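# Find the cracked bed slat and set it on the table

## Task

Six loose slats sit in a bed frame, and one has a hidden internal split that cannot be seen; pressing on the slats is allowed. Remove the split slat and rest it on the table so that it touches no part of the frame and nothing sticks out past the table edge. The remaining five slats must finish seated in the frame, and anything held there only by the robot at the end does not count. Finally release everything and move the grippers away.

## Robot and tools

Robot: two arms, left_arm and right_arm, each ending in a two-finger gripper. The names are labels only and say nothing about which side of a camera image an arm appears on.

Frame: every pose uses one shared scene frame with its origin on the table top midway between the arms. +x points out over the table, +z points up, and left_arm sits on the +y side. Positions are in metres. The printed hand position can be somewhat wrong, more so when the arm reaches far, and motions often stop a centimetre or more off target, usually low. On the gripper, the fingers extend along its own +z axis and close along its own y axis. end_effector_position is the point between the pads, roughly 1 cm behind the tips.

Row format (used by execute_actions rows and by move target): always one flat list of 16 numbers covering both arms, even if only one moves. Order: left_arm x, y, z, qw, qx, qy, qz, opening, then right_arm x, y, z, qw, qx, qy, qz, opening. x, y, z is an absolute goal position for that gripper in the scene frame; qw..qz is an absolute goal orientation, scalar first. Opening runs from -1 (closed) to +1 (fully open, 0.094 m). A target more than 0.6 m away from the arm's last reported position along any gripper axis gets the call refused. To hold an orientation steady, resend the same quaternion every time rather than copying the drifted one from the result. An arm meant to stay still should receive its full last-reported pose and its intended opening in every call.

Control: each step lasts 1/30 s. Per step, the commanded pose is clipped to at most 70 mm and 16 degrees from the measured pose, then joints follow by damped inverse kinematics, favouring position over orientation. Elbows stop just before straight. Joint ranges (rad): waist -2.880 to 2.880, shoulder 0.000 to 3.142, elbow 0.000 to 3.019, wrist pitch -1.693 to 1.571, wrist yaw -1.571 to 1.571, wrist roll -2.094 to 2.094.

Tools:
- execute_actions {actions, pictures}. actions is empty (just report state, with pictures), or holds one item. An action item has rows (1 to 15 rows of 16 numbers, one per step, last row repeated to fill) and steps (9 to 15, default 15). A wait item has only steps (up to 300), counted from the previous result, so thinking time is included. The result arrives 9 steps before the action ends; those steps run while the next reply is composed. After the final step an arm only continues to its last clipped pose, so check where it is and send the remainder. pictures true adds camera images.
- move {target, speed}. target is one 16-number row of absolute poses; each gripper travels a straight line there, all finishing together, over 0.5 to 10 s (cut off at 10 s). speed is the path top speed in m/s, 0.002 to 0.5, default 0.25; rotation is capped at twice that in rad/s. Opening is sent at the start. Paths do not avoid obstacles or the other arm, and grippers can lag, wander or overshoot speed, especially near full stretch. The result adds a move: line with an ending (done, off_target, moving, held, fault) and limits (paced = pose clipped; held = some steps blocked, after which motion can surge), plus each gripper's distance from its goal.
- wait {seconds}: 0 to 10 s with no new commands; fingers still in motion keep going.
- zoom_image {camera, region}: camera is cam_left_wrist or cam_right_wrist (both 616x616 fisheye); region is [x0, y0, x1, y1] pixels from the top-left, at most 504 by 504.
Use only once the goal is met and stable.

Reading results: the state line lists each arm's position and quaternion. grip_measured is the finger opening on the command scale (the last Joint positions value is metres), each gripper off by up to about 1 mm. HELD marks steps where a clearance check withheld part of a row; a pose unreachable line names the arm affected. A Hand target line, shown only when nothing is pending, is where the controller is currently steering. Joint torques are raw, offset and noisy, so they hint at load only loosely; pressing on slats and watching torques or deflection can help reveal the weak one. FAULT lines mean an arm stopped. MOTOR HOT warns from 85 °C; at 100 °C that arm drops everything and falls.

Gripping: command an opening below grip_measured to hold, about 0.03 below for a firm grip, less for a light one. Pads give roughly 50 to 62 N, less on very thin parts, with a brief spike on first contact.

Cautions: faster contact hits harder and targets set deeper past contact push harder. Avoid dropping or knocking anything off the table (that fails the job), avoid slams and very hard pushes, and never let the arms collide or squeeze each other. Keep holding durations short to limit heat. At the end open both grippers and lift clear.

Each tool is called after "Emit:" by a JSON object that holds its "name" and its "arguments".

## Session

Emit:
{"name": "execute_actions", "arguments": {"actions": []}}

Scene clock: 0.00 s of 5100.00 s.
left_arm: end_effector_position=(+0.7124, +0.6036, +0.2246) grip_measured=+1.000 end_effector_quat_wxyz=(+0.107, +0.423, +0.873, +0.218) | right_arm: end_effector_position=(+0.6071, -0.1392, +0.1286) grip_measured=+1.000 end_effector_quat_wxyz=(+0.123, -0.688, +0.709, +0.087)
Joint positions: left_arm=[ 0.381  1.947  1.907 -1.06  -0.146  1.29   0.094] | right_arm=[ 0.023  1.866  1.583 -1.203 -0.291 -1.439  0.094]
Joint velocities: left_arm=[-0.005 -0.005  0.012  0.007 -0.022 -0.022  0.   ] | right_arm=[-0.005 -0.015  0.007  0.007  0.022 -0.037  0.   ]
Joint torques (N m, as the arm reports them, + toward a larger angle): no reading
Motor temperatures (°C, as the motors report them): left_arm=[17 18 20 18 17 20] | right_arm=[19 19 18 17 16 19]
Hand target (left_arm): +0.719, +0.606, +0.236; +0.115, +0.421, +0.870, +0.228
Hand target (right_arm): +0.615, -0.138, +0.137; -0.132, +0.689, -0.708, -0.079
camera_calibration (this result's frames):
cam_left_wrist: T_world_to_cam=[[-0.688884, -0.557481, -0.463307, 0.92868], [-0.722151, 0.472494, 0.50522, 0.120635], [-0.0627408, 0.682616, -0.728079, -0.0792995], [0, 0, 0, 1]] pos_world=[0.721894, 0.514853, 0.31158]
cam_right_wrist: T_world_to_cam=[[0.998619, -0.0291073, 0.0437366, -0.617314], [-0.0419021, -0.943451, 0.328853, -0.144228], [0.0316913, -0.330231, -0.943368, 0.18059], [0, 0, 0, 1]] pos_world=[0.604695, -0.0944037, 0.244792]

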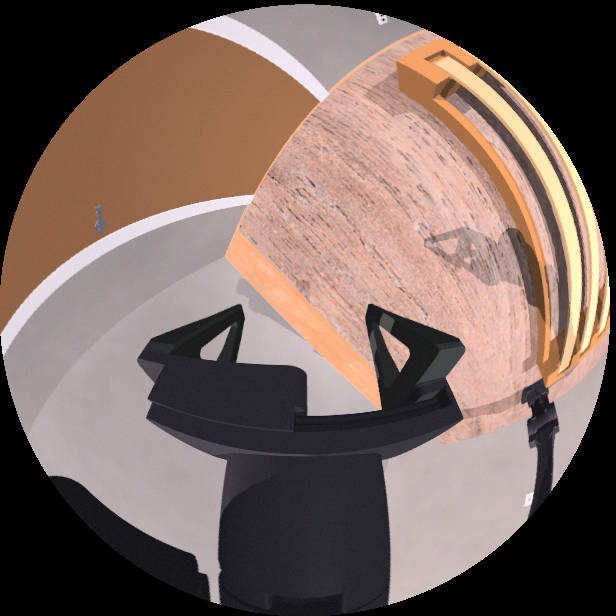

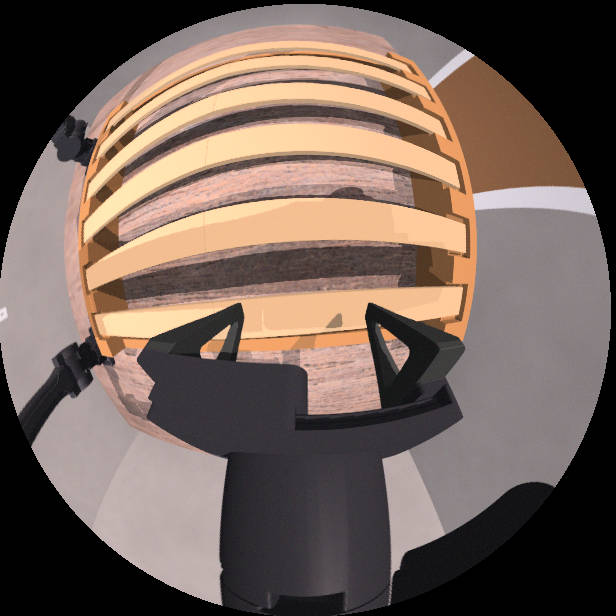

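Emit:
{"name": "move", "arguments": {"target": [0.53,0.29,0.19,0,0,1,0,-1, 0.53,-0.155,0.2,0,0,1,0,-1], "speed": 0.3}}

Scene clock: 3.53 s of 5100.00 s.
left_arm: end_effector_position=(+0.5298, +0.2949, +0.1794) grip_measured=-0.996 end_effector_quat_wxyz=(-0.004, +0.002, +1.000, -0.004) | right_arm: end_effector_position=(+0.5231, -0.1643, +0.1764) grip_measured=-0.987 end_effector_quat_wxyz=(-0.026, +0.001, +1.000, -0.003)
Joint positions: left_arm=[-0.047  1.628  1.419 -1.369  0.009 -0.071  0.   ] | right_arm=[ 0.086  1.699  1.5   -1.424 -0.003  0.154  0.001]
Joint velocities: left_arm=[-0.015 -0.005 -0.002  0.007 -0.007  0.022  0.001] | right_arm=[-0.005 -0.005 -0.007 -0.032  0.007  0.066 -0.001]
Joint torques (N m, as the arm reports them, + toward a larger angle): left_arm=[  1.19 -16.53   9.51  -1.04   0.16  -0.09] | right_arm=[  0.71 -14.55  12.98  -0.17  -0.02   0.08]
Motor temperatures (°C, as the motors report them): left_arm=[17 18 21 18 17 20] | right_arm=[19 19 18 17 16 19]
Hand target (left_arm): +0.527, +0.291, +0.187; -0.000, -0.001, +1.000, -0.006
Hand target (right_arm): +0.529, -0.156, +0.200; -0.002, -0.001, +1.000, +0.000
Off the commanded pose (left_arm): 0.012 m, 1 deg.
Off the commanded pose (right_arm): 0.026 m, 3 deg.
Kept back: nothing.
move: off_target (left_arm, right_arm)
camera_calibration (this result's frames):
cam_left_wrist: T_world_to_cam=[[0.00608055, -0.999831, 0.0173567, 0.285866], [-0.812643, 0.00517398, 0.582738, 0.329324], [-0.58273, -0.0176482, -0.812474, 0.584158], [0, 0, 0, 1]] pos_world=[0.606291, 0.294423, 0.277742]
cam_right_wrist: T_world_to_cam=[[0.00391598, -0.999992, -0.000524407, -0.167609], [-0.773956, -0.0033629, 0.63323, 0.296495], [-0.633227, -0.00207385, -0.773963, 0.591925], [0, 0, 0, 1]] pos_world=[0.604954, -0.165383, 0.270291]

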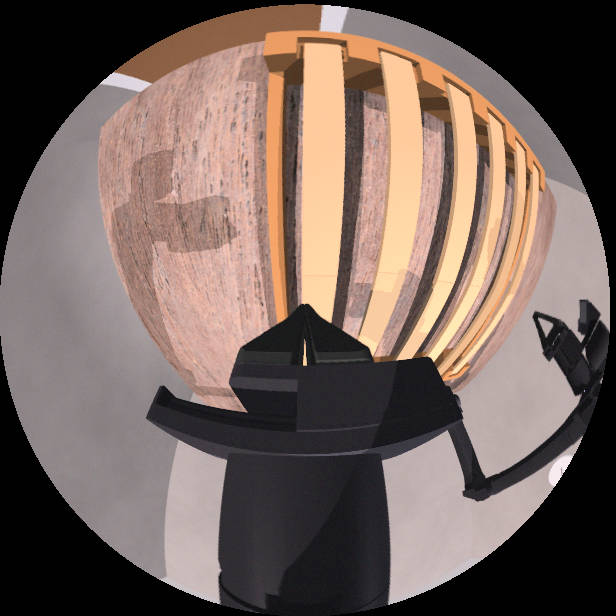

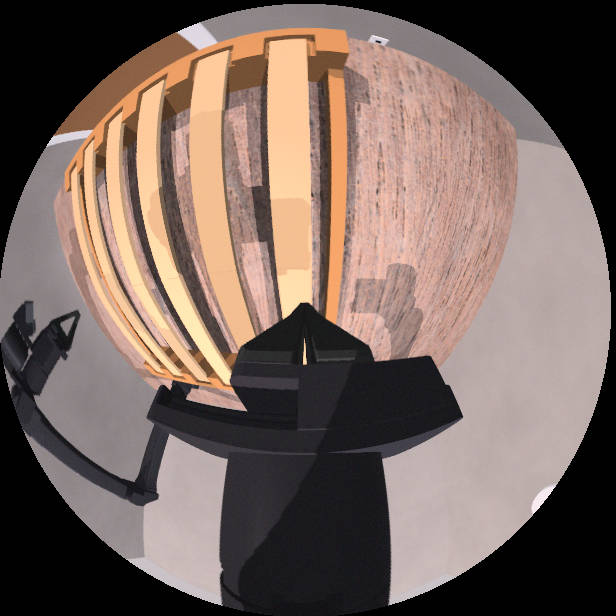

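Emit:
{"name": "move", "arguments": {"target": [0.528,0.268,0.12,0,0,1,0,-1, 0.525,-0.146,0.12,0,0,1,0,-1], "speed": 0.1}}

Emit:
{"name": "move", "arguments": {"target": [0.528,0.268,0.045,0,0,1,0,-1, 0.525,-0.146,0.045,0,0,1,0,-1], "speed": 0.03}}

Scene clock: 6.40 s of 5100.00 s.
left_arm: end_effector_position=(+0.5253, +0.2727, +0.1244) grip_measured=-0.996 end_effector_quat_wxyz=(-0.001, +0.001, +1.000, -0.002) | right_arm: end_effector_position=(+0.5220, -0.1522, +0.1277) grip_measured=-0.987 end_effector_quat_wxyz=(+0.002, +0.002, +1.000, +0.001)
Joint positions: left_arm=[-0.095  1.659  1.307 -1.221  0.005 -0.122  0.   ] | right_arm=[ 0.11   1.699  1.369 -1.236 -0.001  0.179  0.001]
Joint velocities: left_arm=[-0.024 -0.015 -0.007 -0.007 -0.051  0.022  0.001] | right_arm=[-0.015 -0.005 -0.007  0.002 -0.007  0.022 -0.001]
Joint torques (N m, as the arm reports them, + toward a larger angle): left_arm=[  0.84 -14.3    9.32  -0.26  -0.13  -0.11] | right_arm=[  0.54 -11.24   9.74   0.55  -0.02   0.09]
Motor temperatures (°C, as the motors report them): left_arm=[17 18 21 18 17 20] | right_arm=[19 20 19 17 16 19]
Hand target (left_arm): +0.528, +0.268, +0.120; -0.000, +0.000, +1.000, -0.001
Hand target (right_arm): +0.525, -0.146, +0.120; +0.000, +0.000, +1.000, -0.001
Off the commanded pose (left_arm): 0.007 m, 0 deg.
Off the commanded pose (right_arm): 0.010 m, 0 deg.
Kept back: nothing.
move: done
camera_calibration (this result's frames):
cam_left_wrist: T_world_to_cam=[[0.00862793, -0.99987, 0.0136074, 0.263882], [-0.816452, 0.000812888, 0.577413, 0.361665], [-0.57735, -0.0160916, -0.816339, 0.533762], [0, 0, 0, 1]] pos_world=[0.601172, 0.272143, 0.223309]
cam_right_wrist: T_world_to_cam=[[0.00340993, -0.999969, -0.0070981, -0.154483], [-0.808444, -0.00693442, 0.588532, 0.349678], [-0.588563, 0.00373156, -0.808443, 0.535542], [0, 0, 0, 1]] pos_world=[0.598422, -0.154052, 0.226062]

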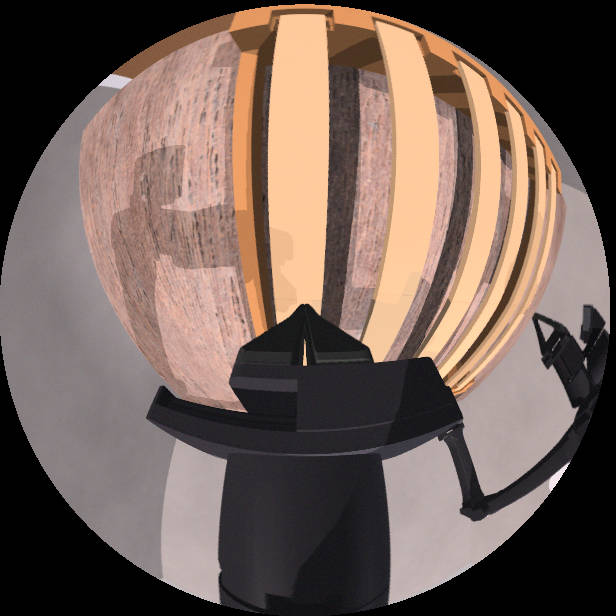

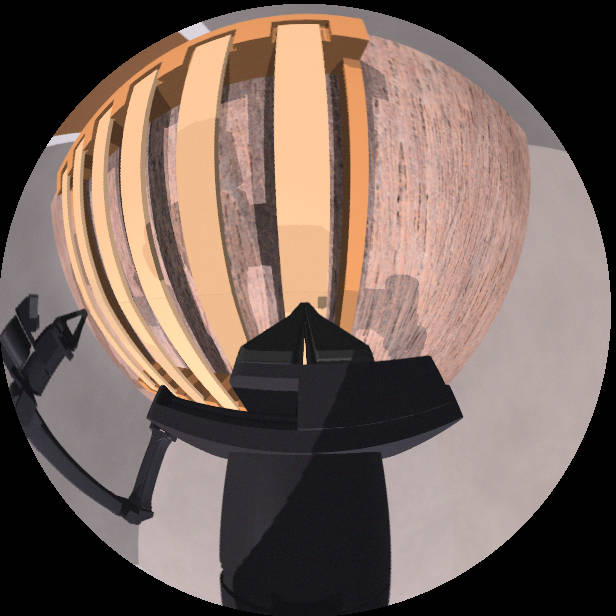

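Scene clock: 9.40 s of 5100.00 s.
left_arm: end_effector_position=(+0.5244, +0.2729, +0.1032) grip_measured=-0.997 end_effector_quat_wxyz=(+0.026, +0.001, +1.000, -0.005) | right_arm: end_effector_position=(+0.5211, -0.1524, +0.0963) grip_measured=-0.987 end_effector_quat_wxyz=(+0.019, +0.002, +1.000, +0.004)
Joint positions: left_arm=[-0.095  1.645  1.228 -1.101  0.004 -0.122  0.   ] | right_arm=[ 0.11   1.706  1.289 -1.114 -0.001  0.18   0.001]
Joint velocities: left_arm=[-0.005 -0.005  0.022 -0.007 -0.007  0.022 -0.002] | right_arm=[ 0.015  0.005 -0.012 -0.017  0.007 -0.11  -0.001]
Joint torques (N m, as the arm reports them, + toward a larger angle): left_arm=[ 0.95 -7.52  5.98  2.84 -0.19 -0.11] | right_arm=[ 0.4  -6.77  6.4   2.51 -0.04  0.07]
Motor temperatures (°C, as the motors report them): left_arm=[17 18 21 18 17 20] | right_arm=[19 20 19 17 16 19]
Hand target (left_arm): +0.523, +0.269, +0.049; -0.001, +0.000, +1.000, +0.000
Hand target (right_arm): +0.520, -0.147, +0.048; -0.001, -0.000, +1.000, -0.000
Off the commanded pose (left_arm): 0.058 m, 3 deg.
Off the commanded pose (right_arm): 0.052 m, 2 deg.
Kept back: nothing.
move: off_target (left_arm, right_arm)
camera_calibration (this result's frames):
cam_left_wrist: T_world_to_cam=[[0.00770788, -0.999761, 0.0204759, 0.264097], [-0.846723, 0.00436812, 0.532016, 0.392829], [-0.531978, -0.0214381, -0.846486, 0.496672], [0, 0, 0, 1]] pos_world=[0.5948, 0.272966, 0.206027]
cam_right_wrist: T_world_to_cam=[[0.00337322, -0.999909, -0.0130721, -0.154253], [-0.828084, -0.0101213, 0.560513, 0.379936], [-0.560594, 0.00893409, -0.828043, 0.497712], [0, 0, 0, 1]] pos_world=[0.594154, -0.15484, 0.197151]

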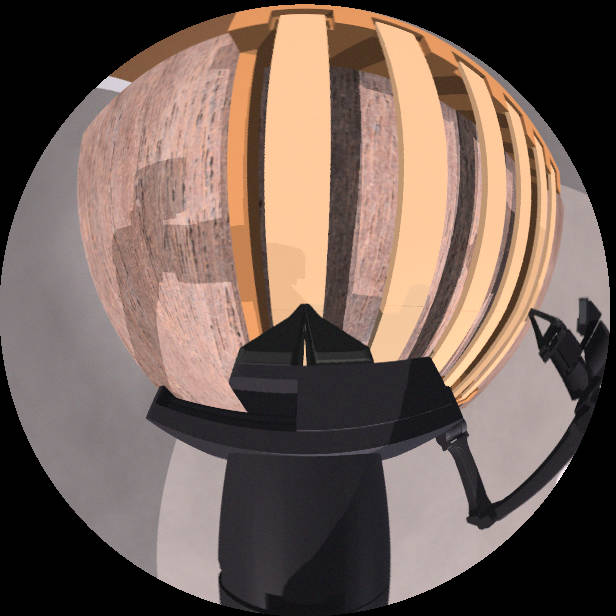

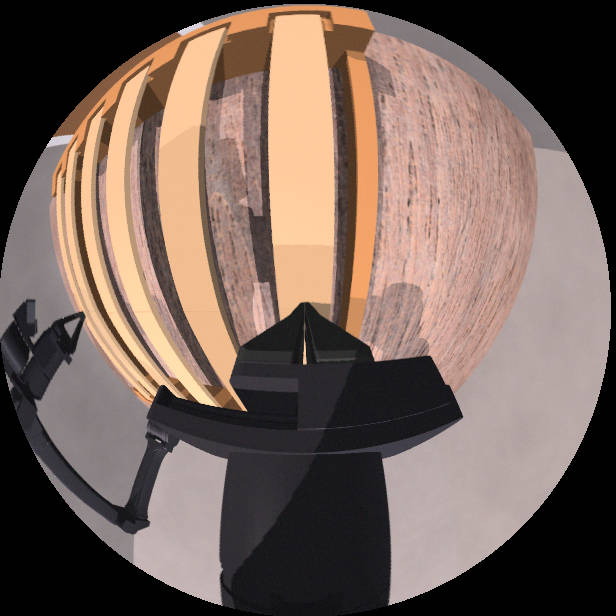

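Both stiff. Next B and E.

Emit:
{"name": "move", "arguments": {"target": [0.528,0.268,0.145,0,0,1,0,-1, 0.525,-0.146,0.145,0,0,1,0,-1], "speed": 0.1}}

Emit:
{"name": "move", "arguments": {"target": [0.528,0.186,0.13,0,0,1,0,-1, 0.525,-0.058,0.13,0,0,1,0,-1], "speed": 0.15}}

Scene clock: 10.53 s of 5100.00 s.
left_arm: end_effector_position=(+0.5158, +0.2740, +0.1385) grip_measured=-0.997 end_effector_quat_wxyz=(-0.006, +0.000, +1.000, -0.001) | right_arm: end_effector_position=(+0.5144, -0.1536, +0.1337) grip_measured=-0.987 end_effector_quat_wxyz=(-0.012, +0.002, +1.000, -0.002)
Joint positions: left_arm=[-0.095  1.63   1.309 -1.263  0.004 -0.124  0.   ] | right_arm=[ 0.11   1.692  1.376 -1.278 -0.001  0.18   0.001]
Joint velocities: left_arm=[-0.024 -0.015 -0.007 -0.002 -0.037  0.007  0.   ] | right_arm=[-0.005 -0.024 -0.012 -0.007 -0.051  0.007 -0.   ]
Joint torques (N m, as the arm reports them, + toward a larger angle): left_arm=[  1.08 -13.61  12.56  -1.11  -0.12  -0.1 ] | right_arm=[  0.37 -12.26  12.9   -0.25  -0.09   0.07]
Motor temperatures (°C, as the motors report them): left_arm=[17 18 21 18 17 20] | right_arm=[19 20 19 17 16 19]
Hand target (left_arm): +0.527, +0.268, +0.145; +0.000, -0.000, +1.000, -0.000
Hand target (right_arm): +0.525, -0.146, +0.145; +0.000, -0.000, +1.000, +0.000
Off the commanded pose (left_arm): 0.015 m, 1 deg.
Off the commanded pose (right_arm): 0.017 m, 1 deg.
Kept back: nothing.
move: off_target (left_arm, right_arm)
camera_calibration (this result's frames):
cam_left_wrist: T_world_to_cam=[[0.0102896, -0.999878, 0.0117445, 0.264428], [-0.810088, -0.00144973, 0.586307, 0.341883], [-0.586218, -0.015547, -0.810004, 0.543328], [0, 0, 0, 1]] pos_world=[0.592743, 0.273338, 0.236544]
cam_right_wrist: T_world_to_cam=[[0.00289789, -0.999993, -0.00217092, -0.156163], [-0.791549, -0.00362049, 0.611094, 0.328851], [-0.611098, -0.0000524901, -0.791555, 0.544629], [0, 0, 0, 1]] pos_world=[0.593576, -0.154943, 0.229805]

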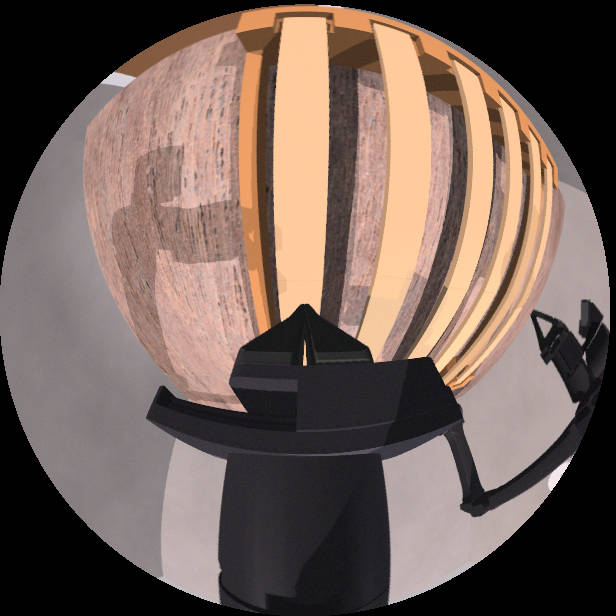

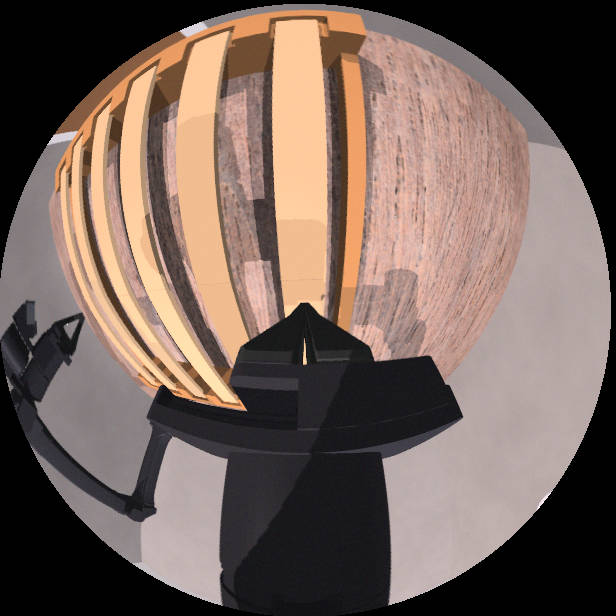

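Scene clock: 11.63 s of 5100.00 s.
left_arm: end_effector_position=(+0.5092, +0.1935, +0.1215) grip_measured=-0.997 end_effector_quat_wxyz=(-0.019, +0.004, +1.000, +0.003) | right_arm: end_effector_position=(+0.5079, -0.0671, +0.1255) grip_measured=-0.987 end_effector_quat_wxyz=(-0.013, -0.003, +1.000, -0.005)
Joint positions: left_arm=[-0.264  1.686  1.334 -1.257  0.004 -0.284  0.   ] | right_arm=[ 0.282  1.741  1.419 -1.276  0.001  0.342  0.001]
Joint velocities: left_arm=[ 0.015 -0.015 -0.002  0.007 -0.022 -0.051  0.   ] | right_arm=[ 0.005 -0.015 -0.002  0.012 -0.022  0.051 -0.   ]
Joint torques (N m, as the arm reports them, + toward a larger angle): left_arm=[  1.33 -14.42  12.94  -0.37  -0.01  -0.11] | right_arm=[ -0.4  -11.5   13.58   0.37   0.     0.09]
Motor temperatures (°C, as the motors report them): left_arm=[17 18 21 18 17 20] | right_arm=[19 20 20 17 16 19]
Hand target (left_arm): +0.526, +0.186, +0.131; -0.001, +0.000, +1.000, -0.002
Hand target (right_arm): +0.524, -0.059, +0.130; +0.002, +0.000, +1.000, -0.001
Off the commanded pose (left_arm): 0.022 m, 2 deg.
Off the commanded pose (right_arm): 0.020 m, 2 deg.
Kept back: nothing.
move: off_target (left_arm, right_arm)
camera_calibration (this result's frames):
cam_left_wrist: T_world_to_cam=[[0.00203343, -0.999996, 0.0020083, 0.189658], [-0.794886, -0.000397794, 0.606759, 0.336031], [-0.606755, -0.00283017, -0.794884, 0.530572], [0, 0, 0, 1]] pos_world=[0.588648, 0.191293, 0.217473]
cam_right_wrist: T_world_to_cam=[[0.0125481, -0.999909, 0.00499644, -0.0754668], [-0.790282, -0.00685578, 0.612705, 0.327995], [-0.612615, -0.0116369, -0.790296, 0.534076], [0, 0, 0, 1]] pos_world=[0.587338, -0.0669963, 0.221491]

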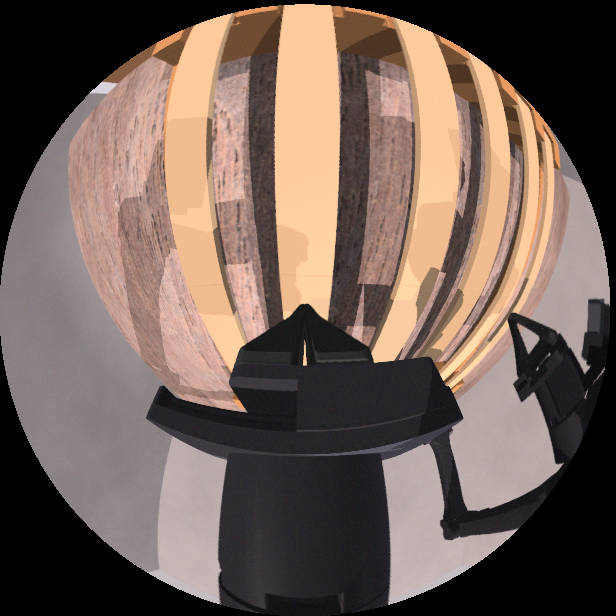

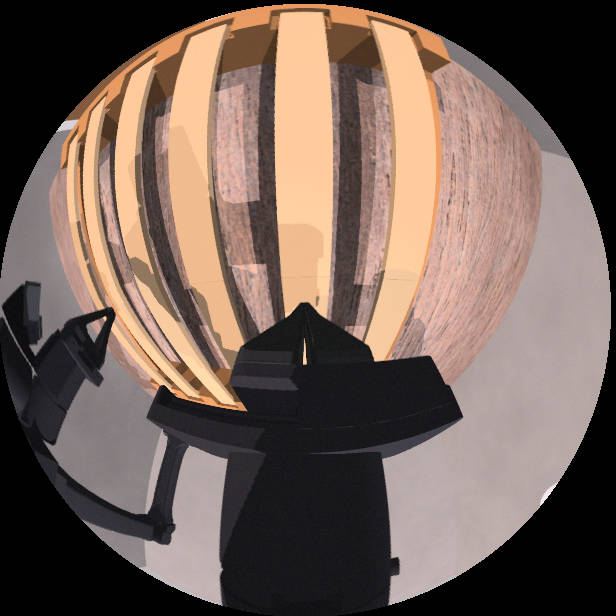

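Emit:
{"name": "move", "arguments": {"target": [0.528,0.188,0.045,0,0,1,0,-1, 0.525,-0.062,0.045,0,0,1,0,-1], "speed": 0.03}}

Scene clock: 14.93 s of 5100.00 s.
left_arm: end_effector_position=(+0.5214, +0.1900, +0.1034) grip_measured=-0.997 end_effector_quat_wxyz=(+0.022, +0.003, +1.000, -0.008) | right_arm: end_effector_position=(+0.5141, -0.0649, +0.0974) grip_measured=-0.987 end_effector_quat_wxyz=(+0.011, -0.002, +1.000, +0.003)
Joint positions: left_arm=[-0.264  1.683  1.279 -1.12   0.004 -0.286  0.   ] | right_arm=[ 0.282  1.752  1.355 -1.15   0.001  0.344  0.001]
Joint velocities: left_arm=[ 0.005 -0.005 -0.012  0.022 -0.066  0.022  0.   ] | right_arm=[ 0.005  0.015 -0.002 -0.007 -0.066  0.022 -0.001]
Joint torques (N m, as the arm reports them, + toward a larger angle): left_arm=[ 1.63 -8.13  6.41  2.99 -0.16 -0.07] | right_arm=[-0.77 -7.01  7.02  2.9  -0.12  0.01]
Motor temperatures (°C, as the motors report them): left_arm=[17 18 22 18 17 20] | right_arm=[19 20 20 17 16 19]
Hand target (left_arm): +0.523, +0.189, +0.049; -0.000, +0.000, +1.000, +0.000
Hand target (right_arm): +0.520, -0.064, +0.048; -0.000, +0.000, +1.000, -0.000
Off the commanded pose (left_arm): 0.059 m, 3 deg.
Off the commanded pose (right_arm): 0.054 m, 1 deg.
Kept back: nothing.
move: off_target (left_arm, right_arm)
camera_calibration (this result's frames):
cam_left_wrist: T_world_to_cam=[[0.00354338, -0.999649, 0.0262625, 0.182785], [-0.842139, 0.0111792, 0.539145, 0.386054], [-0.539249, -0.0240271, -0.841804, 0.497308], [0, 0, 0, 1]] pos_world=[0.592636, 0.190354, 0.205696]
cam_right_wrist: T_world_to_cam=[[0.0104278, -0.999874, -0.0119782, -0.0704361], [-0.819037, -0.0154126, 0.573534, 0.368089], [-0.573646, 0.00382987, -0.819094, 0.49947], [0, 0, 0, 1]] pos_world=[0.588732, -0.066667, 0.197158]

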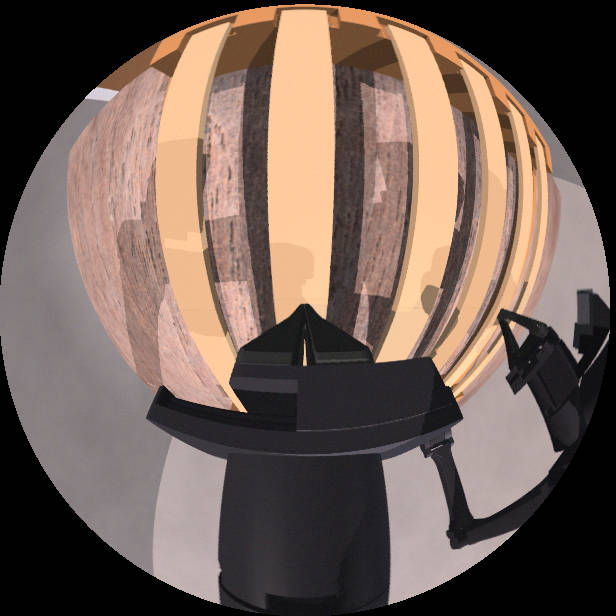

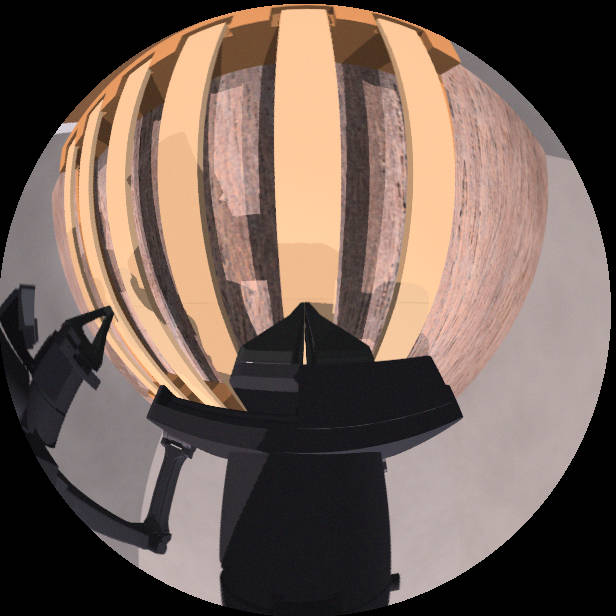

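Emit:
{"name": "move", "arguments": {"target": [0.528,0.188,0.145,0,0,1,0,-1, 0.525,-0.062,0.15,0,0,1,0,-1], "speed": 0.1}}

Emit:
{"name": "move", "arguments": {"target": [0.53,0.095,0.135,0,0,1,0,-1, 0.5,-0.2,0.19,0,0,1,0,-1], "speed": 0.2}}

Scene clock: 16.13 s of 5100.00 s.
left_arm: end_effector_position=(+0.5155, +0.1918, +0.1399) grip_measured=-0.997 end_effector_quat_wxyz=(-0.006, +0.003, +1.000, -0.000) | right_arm: end_effector_position=(+0.5139, -0.0649, +0.1413) grip_measured=-0.987 end_effector_quat_wxyz=(-0.008, -0.002, +1.000, -0.004)
Joint positions: left_arm=[-0.264  1.669  1.364 -1.276  0.004 -0.286  0.   ] | right_arm=[ 0.282  1.739  1.459 -1.309  0.001  0.344  0.001]
Joint velocities: left_arm=[-0.015 -0.015 -0.012  0.007  0.066 -0.022  0.001] | right_arm=[ 0.005 -0.015  0.002 -0.017 -0.007 -0.081 -0.001]
Joint torques (N m, as the arm reports them, + toward a larger angle): left_arm=[  1.65 -14.13  12.68  -1.06  -0.12  -0.07] | right_arm=[ -0.77 -12.5   13.16  -0.16  -0.16   0.  ]
Motor temperatures (°C, as the motors report them): left_arm=[17 18 22 18 17 20] | right_arm=[19 20 20 17 16 19]
Hand target (left_arm): +0.527, +0.188, +0.145; +0.000, -0.000, +1.000, -0.000
Hand target (right_arm): +0.525, -0.062, +0.150; +0.000, -0.000, +1.000, +0.000
Off the commanded pose (left_arm): 0.014 m, 1 deg.
Off the commanded pose (right_arm): 0.014 m, 1 deg.
Kept back: nothing.
move: off_target (left_arm, right_arm)
camera_calibration (this result's frames):
cam_left_wrist: T_world_to_cam=[[0.00452822, -0.999945, 0.00943719, 0.185531], [-0.811131, 0.00184657, 0.584862, 0.340802], [-0.584847, -0.0103032, -0.811078, 0.541434], [0, 0, 0, 1]] pos_world=[0.592251, 0.19047, 0.238072]
cam_right_wrist: T_world_to_cam=[[0.0102289, -0.999946, 0.00190038, -0.0718316], [-0.795772, -0.00698951, 0.605555, 0.326854], [-0.605509, -0.00770646, -0.795801, 0.547652], [0, 0, 0, 1]] pos_world=[0.592445, -0.0653227, 0.23803]

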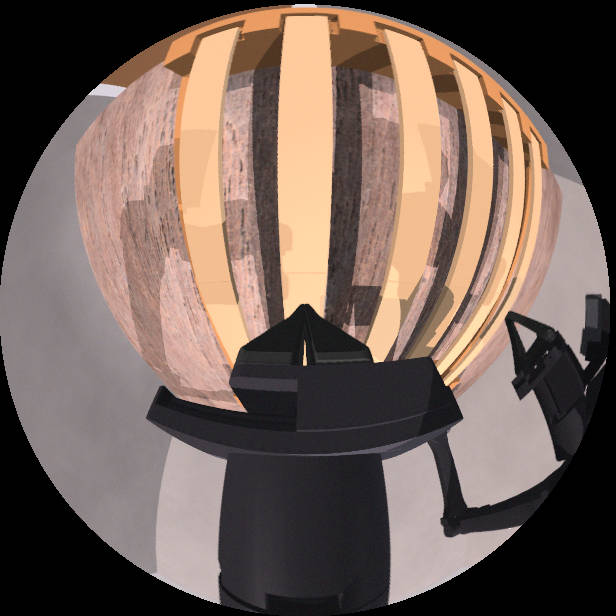

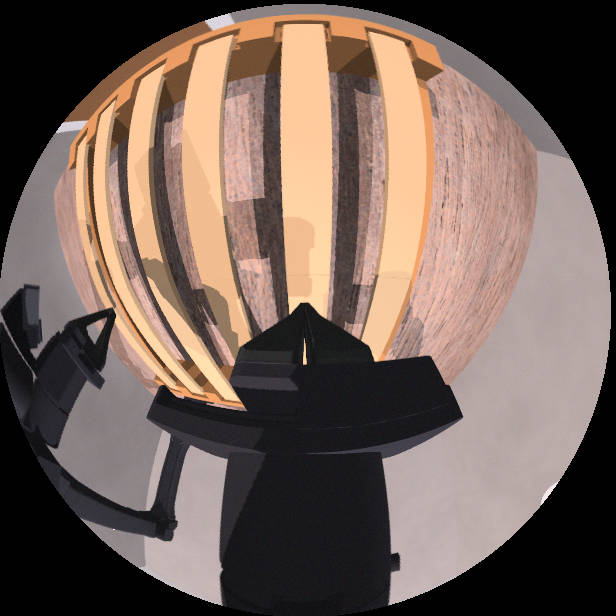

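Scene clock: 17.37 s of 5100.00 s.
left_arm: end_effector_position=(+0.5172, +0.1037, +0.1290) grip_measured=-0.997 end_effector_quat_wxyz=(-0.008, +0.004, +1.000, +0.002) | right_arm: end_effector_position=(+0.5028, -0.1985, +0.1830) grip_measured=-0.987 end_effector_quat_wxyz=(-0.004, +0.005, +1.000, +0.000)
Joint positions: left_arm=[-0.425  1.766  1.463 -1.285  0.004 -0.446  0.   ] | right_arm=[ 0.021  1.606  1.402 -1.375 -0.002  0.097  0.001]
Joint velocities: left_arm=[ 0.005 -0.015  0.002  0.002 -0.051 -0.022 -0.   ] | right_arm=[-0.005  0.024 -0.002 -0.017 -0.007  0.095  0.   ]
Joint torques (N m, as the arm reports them, + toward a larger angle): left_arm=[  1.32 -15.46  13.18  -1.14   0.    -0.11] | right_arm=[ -0.46 -12.7    9.77  -0.14  -0.2   -0.08]
Motor temperatures (°C, as the motors report them): left_arm=[17 19 22 18 17 20] | right_arm=[19 20 20 17 16 19]
Hand target (left_arm): +0.528, +0.095, +0.136; -0.001, +0.000, +1.000, -0.001
Hand target (right_arm): +0.500, -0.199, +0.190; -0.002, +0.000, +1.000, +0.002
Off the commanded pose (left_arm): 0.017 m, 1 deg.
Off the commanded pose (right_arm): 0.008 m, 1 deg.
Kept back: nothing.
move: off_target (left_arm)
camera_calibration (this result's frames):
cam_left_wrist: T_world_to_cam=[[0.0034093, -0.999983, 0.00478619, 0.0986712], [-0.807761, 0.0000676129, 0.589511, 0.34659], [-0.589501, -0.00587592, -0.807746, 0.534237], [0, 0, 0, 1]] pos_world=[0.594559, 0.101785, 0.226737]
cam_right_wrist: T_world_to_cam=[[-0.00354703, -0.999974, -0.00623206, -0.196963], [-0.800386, -0.000897061, 0.599485, 0.296476], [-0.599475, 0.00711444, -0.800362, 0.573865], [0, 0, 0, 1]] pos_world=[0.580614, -0.200775, 0.28034]

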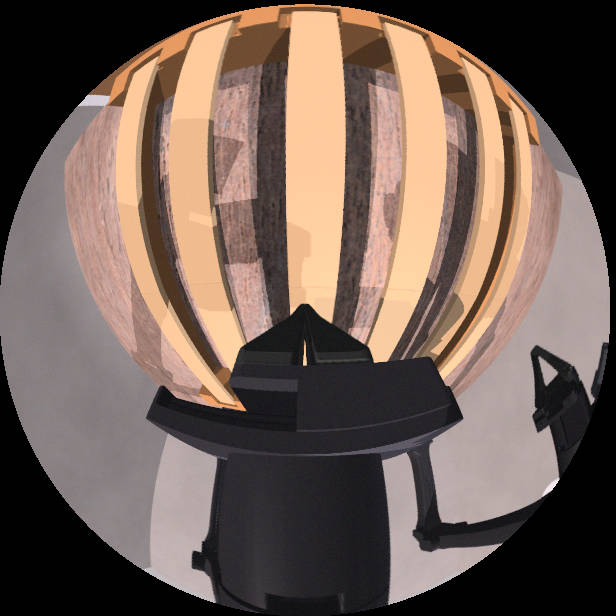

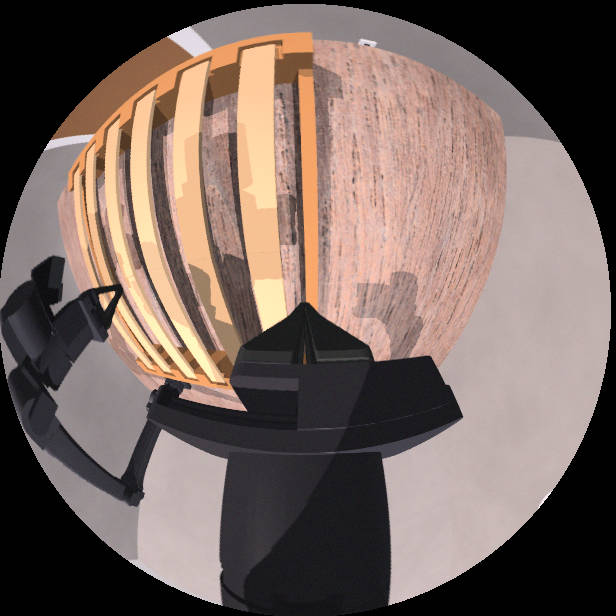

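Emit:
{"name": "move", "arguments": {"target": [0.53,0.093,0.045,0,0,1,0,-1, 0.5,-0.2,0.19,0,0,1,0,-1], "speed": 0.03}}

Scene clock: 20.70 s of 5100.00 s.
left_arm: end_effector_position=(+0.5254, +0.0997, +0.1037) grip_measured=-0.997 end_effector_quat_wxyz=(+0.019, +0.002, +1.000, -0.011) | right_arm: end_effector_position=(+0.5028, -0.1985, +0.1830) grip_measured=-0.987 end_effector_quat_wxyz=(-0.004, +0.003, +1.000, +0.000)
Joint positions: left_arm=[-0.425  1.774  1.403 -1.156  0.004 -0.45   0.   ] | right_arm=[ 0.021  1.606  1.402 -1.375 -0.002  0.093  0.001]
Joint velocities: left_arm=[-0.005 -0.015 -0.007 -0.007  0.007  0.007  0.   ] | right_arm=[-0.034 -0.015  0.007 -0.012  0.022 -0.051  0.001]
Joint torques (N m, as the arm reports them, + toward a larger angle): left_arm=[ 1.08 -9.81  6.69  2.81 -0.17 -0.11] | right_arm=[ -0.73 -12.71   9.55  -0.02  -0.04  -0.1 ]
Motor temperatures (°C, as the motors report them): left_arm=[17 19 22 18 17 20] | right_arm=[19 20 20 17 16 19]
Hand target (left_arm): +0.526, +0.095, +0.048; -0.000, +0.000, +1.000, +0.000
Hand target (right_arm): +0.500, -0.200, +0.190; -0.000, +0.000, +1.000, -0.000
Off the commanded pose (left_arm): 0.059 m, 3 deg.
Off the commanded pose (right_arm): 0.008 m, 1 deg.
Kept back: nothing.
move: off_target (left_arm)
camera_calibration (this result's frames):
cam_left_wrist: T_world_to_cam=[[0.00584968, -0.999482, 0.0316605, 0.090673], [-0.838685, 0.0123388, 0.544477, 0.387821], [-0.544585, -0.0297382, -0.838178, 0.500461], [0, 0, 0, 1]] pos_world=[0.597273, 0.100724, 0.205445]
cam_right_wrist: T_world_to_cam=[[0.000267512, -0.99998, -0.00626633, -0.198876], [-0.800378, -0.00397074, 0.599482, 0.295863], [-0.599495, 0.00485507, -0.800364, 0.573427], [0, 0, 0, 1]] pos_world=[0.580622, -0.200482, 0.28034]

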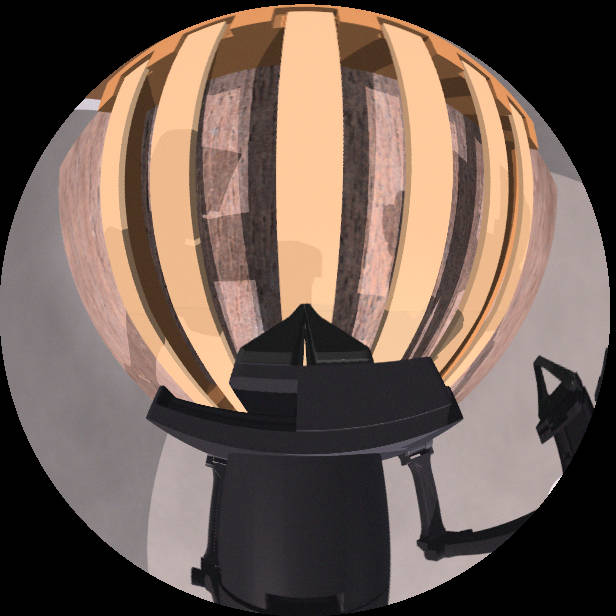

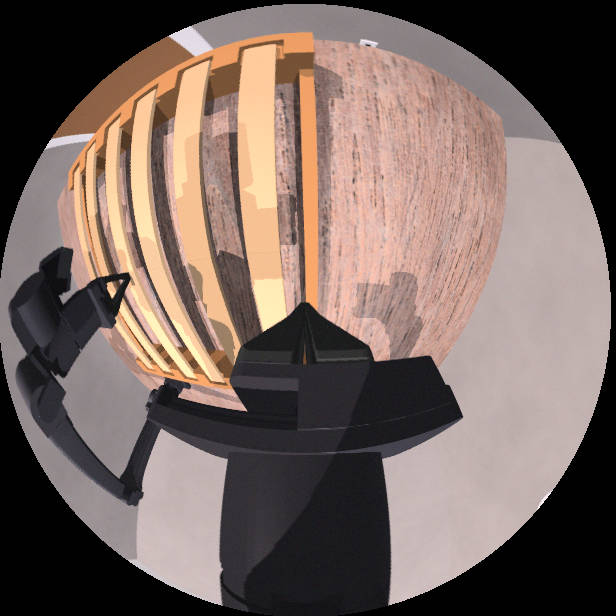

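Emit:
{"name": "move", "arguments": {"target": [0.53,0.093,0.16,0,0,1,0,-1, 0.5,-0.2,0.19,0,0,1,0,0.5], "speed": 0.1}}

Emit:
{"name": "move", "arguments": {"target": [0.35,0.4,0.24,0,0,1,0,-1, 0.522,0.027,0.14,0,0,1,0,0.5], "speed": 0.25}}

Scene clock: 21.93 s of 5100.00 s.
left_arm: end_effector_position=(+0.5205, +0.1021, +0.1517) grip_measured=-0.997 end_effector_quat_wxyz=(-0.009, +0.001, +1.000, +0.002) | right_arm: end_effector_position=(+0.5028, -0.1985, +0.1830) grip_measured=+0.499 end_effector_quat_wxyz=(-0.004, +0.003, +1.000, +0.000)
Joint positions: left_arm=[-0.425  1.76   1.516 -1.345  0.004 -0.451  0.   ] | right_arm=[ 0.021  1.606  1.402 -1.375 -0.002  0.093  0.07 ]
Joint velocities: left_arm=[ 0.005 -0.015  0.012 -0.012  0.022 -0.095 -0.   ] | right_arm=[ 0.005  0.005  0.002 -0.017 -0.022 -0.007  0.   ]
Joint torques (N m, as the arm reports them, + toward a larger angle): left_arm=[  1.18 -16.05  12.88  -1.12  -0.13  -0.1 ] | right_arm=[ -0.76 -12.84   9.53  -0.02  -0.03  -0.1 ]
Motor temperatures (°C, as the motors report them): left_arm=[17 19 22 18 17 20] | right_arm=[19 20 20 17 16 19]
Hand target (left_arm): +0.529, +0.093, +0.160; +0.000, -0.000, +1.000, -0.000
Hand target (right_arm): +0.500, -0.200, +0.190; -0.000, +0.000, +1.000, -0.000
Off the commanded pose (left_arm): 0.016 m, 1 deg.
Off the commanded pose (right_arm): 0.008 m, 1 deg.
Kept back: nothing.
move: off_target (left_arm)
camera_calibration (this result's frames):
cam_left_wrist: T_world_to_cam=[[0.0079892, -0.999959, 0.00436896, 0.0946581], [-0.807359, -0.00387243, 0.590047, 0.335953], [-0.590006, -0.00824133, -0.807357, 0.554866], [0, 0, 0, 1]] pos_world=[0.597853, 0.100528, 0.249334]
cam_right_wrist: T_world_to_cam=[[0.000648967, -0.99998, -0.00626975, -0.199067], [-0.800377, -0.0042781, 0.599482, 0.295801], [-0.599496, 0.00462912, -0.800364, 0.573383], [0, 0, 0, 1]] pos_world=[0.580623, -0.200452, 0.28034]

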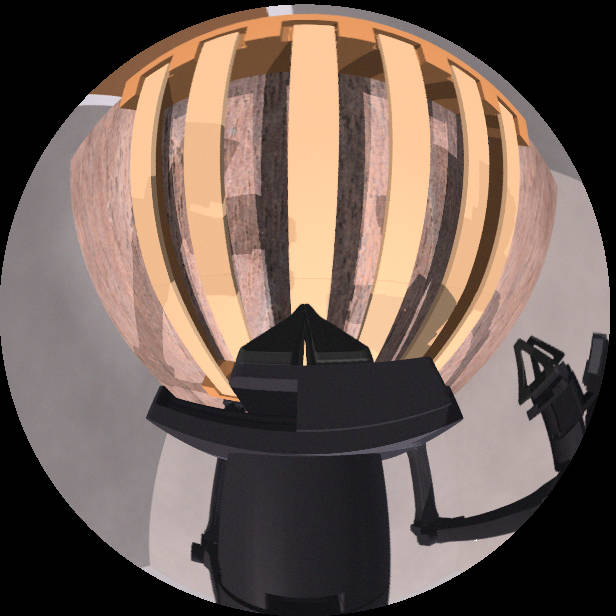

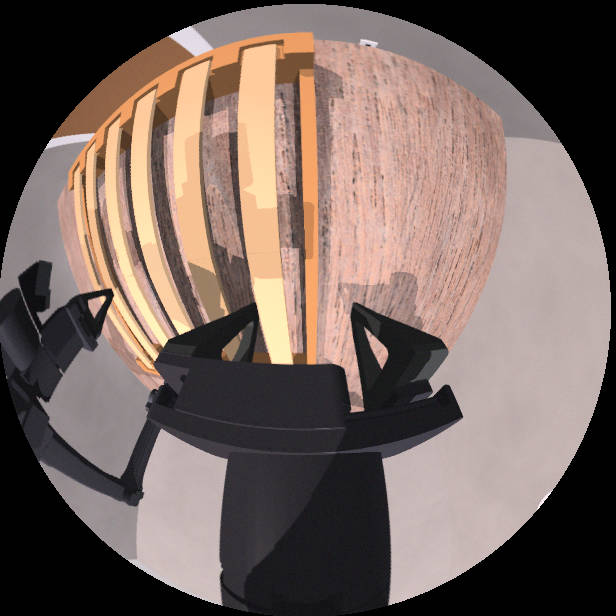

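Scene clock: 23.97 s of 5100.00 s.
left_arm: end_effector_position=(+0.3547, +0.4024, +0.2366) grip_measured=-0.997 end_effector_quat_wxyz=(+0.005, -0.006, +1.000, +0.007) | right_arm: end_effector_position=(+0.5071, +0.0159, +0.1351) grip_measured=+0.499 end_effector_quat_wxyz=(-0.010, -0.003, +1.000, -0.008)
Joint positions: left_arm=[ 0.245  1.151  1.094 -1.501 -0.011  0.204  0.   ] | right_arm=[ 0.428  1.815  1.549 -1.33   0.005  0.487  0.07 ]
Joint velocities: left_arm=[-0.005 -0.005 -0.017 -0.022  0.066  0.051 -0.   ] | right_arm=[ 0.005  0.005  0.002  0.002 -0.066  0.037 -0.001]
Joint torques (N m, as the arm reports them, + toward a larger angle): left_arm=[ 1.87 -8.58  9.8  -1.07  0.12  0.09] | right_arm=[ -0.24 -12.65  13.81   0.31   0.02   0.09]
Motor temperatures (°C, as the motors report them): left_arm=[17 19 22 18 17 20] | right_arm=[19 20 21 17 16 19]
Hand target (left_arm): +0.353, +0.402, +0.238; +0.003, -0.000, +1.000, +0.006
Hand target (right_arm): +0.522, +0.025, +0.140; +0.003, -0.000, +1.000, -0.002
Off the commanded pose (left_arm): 0.006 m, 1 deg.
Off the commanded pose (right_arm): 0.019 m, 2 deg.
Kept back: nothing.
move: off_target (right_arm)
camera_calibration (this result's frames):
cam_left_wrist: T_world_to_cam=[[0.0227602, -0.999732, -0.00417516, 0.392605], [-0.823654, -0.0211182, 0.566699, 0.171393], [-0.566636, -0.00945929, -0.823914, 0.52421], [0, 0, 0, 1]] pos_world=[0.429269, 0.401078, 0.336415]
cam_right_wrist: T_world_to_cam=[[0.0134287, -0.999844, 0.0114427, 0.00615944], [-0.79362, -0.00369611, 0.608402, 0.32418], [-0.608265, -0.0172512, -0.793546, 0.540459], [0, 0, 0, 1]] pos_world=[0.585936, 0.0166802, 0.231577]

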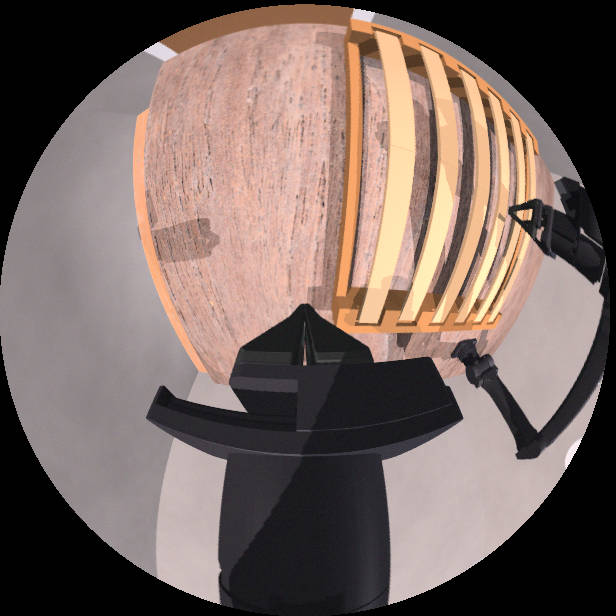

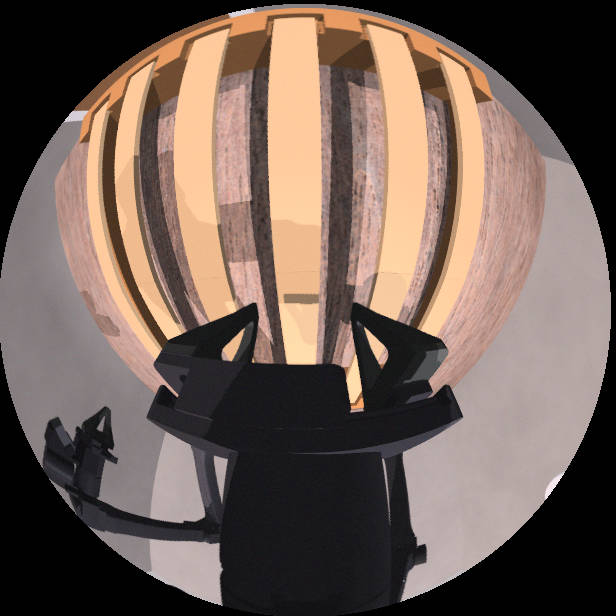

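Want reported z ≈ 0.089 for this arm.

Emit:
{"name": "move", "arguments": {"target": [0.35,0.4,0.24,0,0,1,0,-1, 0.522,0.025,0.079,0,0,1,0,0.5], "speed": 0.045}}

Scene clock: 25.83 s of 5100.00 s.
left_arm: end_effector_position=(+0.3514, +0.4003, +0.2366) grip_measured=-0.997 end_effector_quat_wxyz=(-0.001, -0.005, +1.000, +0.001) | right_arm: end_effector_position=(+0.5200, +0.0235, +0.0923) grip_measured=+0.499 end_effector_quat_wxyz=(+0.006, -0.003, +1.000, +0.002)
Joint positions: left_arm=[ 0.245  1.151  1.094 -1.516 -0.003  0.207  0.   ] | right_arm=[ 0.428  1.863  1.501 -1.195  0.002  0.488  0.07 ]
Joint velocities: left_arm=[ 0.005 -0.005  0.022 -0.017  0.007  0.007 -0.   ] | right_arm=[-0.005  0.005 -0.012  0.002 -0.007 -0.051  0.001]
Joint torques (N m, as the arm reports them, + toward a larger angle): left_arm=[ 1.85 -8.75 10.1  -1.1   0.25  0.09] | right_arm=[ -0.57 -12.76   9.45   0.48  -0.16   0.06]
Motor temperatures (°C, as the motors report them): left_arm=[17 19 22 18 17 20] | right_arm=[19 20 21 17 16 19]
Hand target (left_arm): +0.350, +0.400, +0.240; +0.000, -0.000, +1.000, -0.000
Hand target (right_arm): +0.522, +0.025, +0.079; +0.000, +0.000, +1.000, -0.000
Off the commanded pose (left_arm): 0.004 m, 1 deg.
Off the commanded pose (right_arm): 0.014 m, 1 deg.
Kept back: nothing.
move: off_target (right_arm)
camera_calibration (this result's frames):
cam_left_wrist: T_world_to_cam=[[0.0200579, -0.99978, 0.00618223, 0.389132], [-0.816313, -0.0128063, 0.577468, 0.1602], [-0.577262, -0.0166294, -0.81639, 0.527127], [0, 0, 0, 1]] pos_world=[0.427259, 0.399863, 0.335425]
cam_right_wrist: T_world_to_cam=[[0.012611, -0.999878, -0.00925903, 0.0163575], [-0.813161, -0.0156438, 0.581828, 0.373396], [-0.581902, 0.000191659, -0.813259, 0.502168], [0, 0, 0, 1]] pos_world=[0.595638, 0.0221006, 0.191292]

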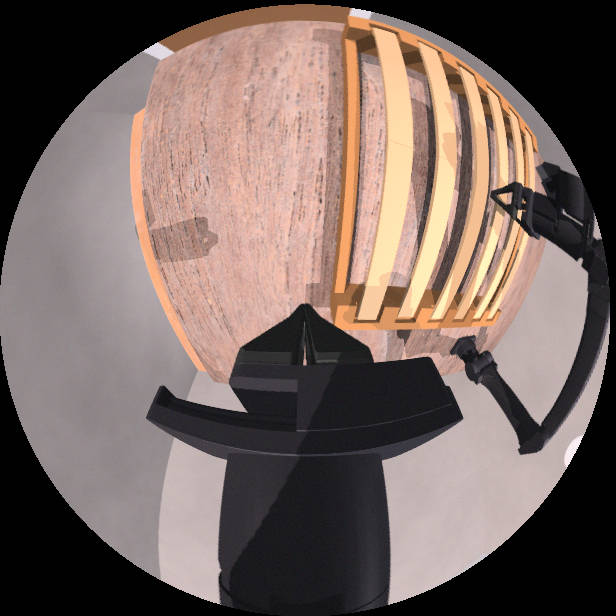

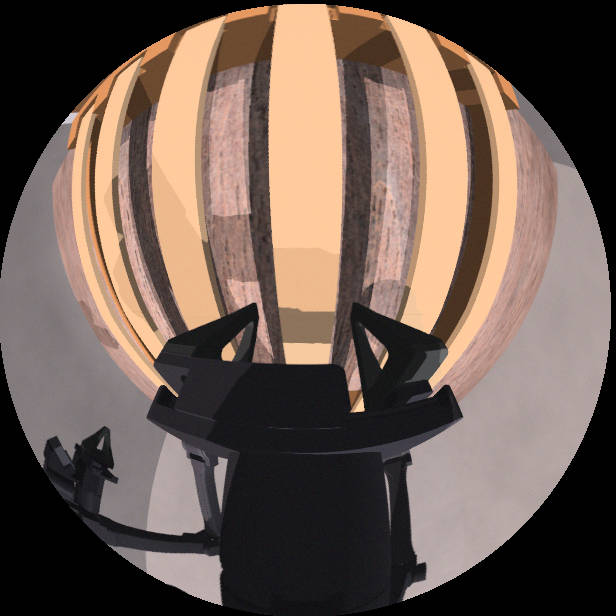

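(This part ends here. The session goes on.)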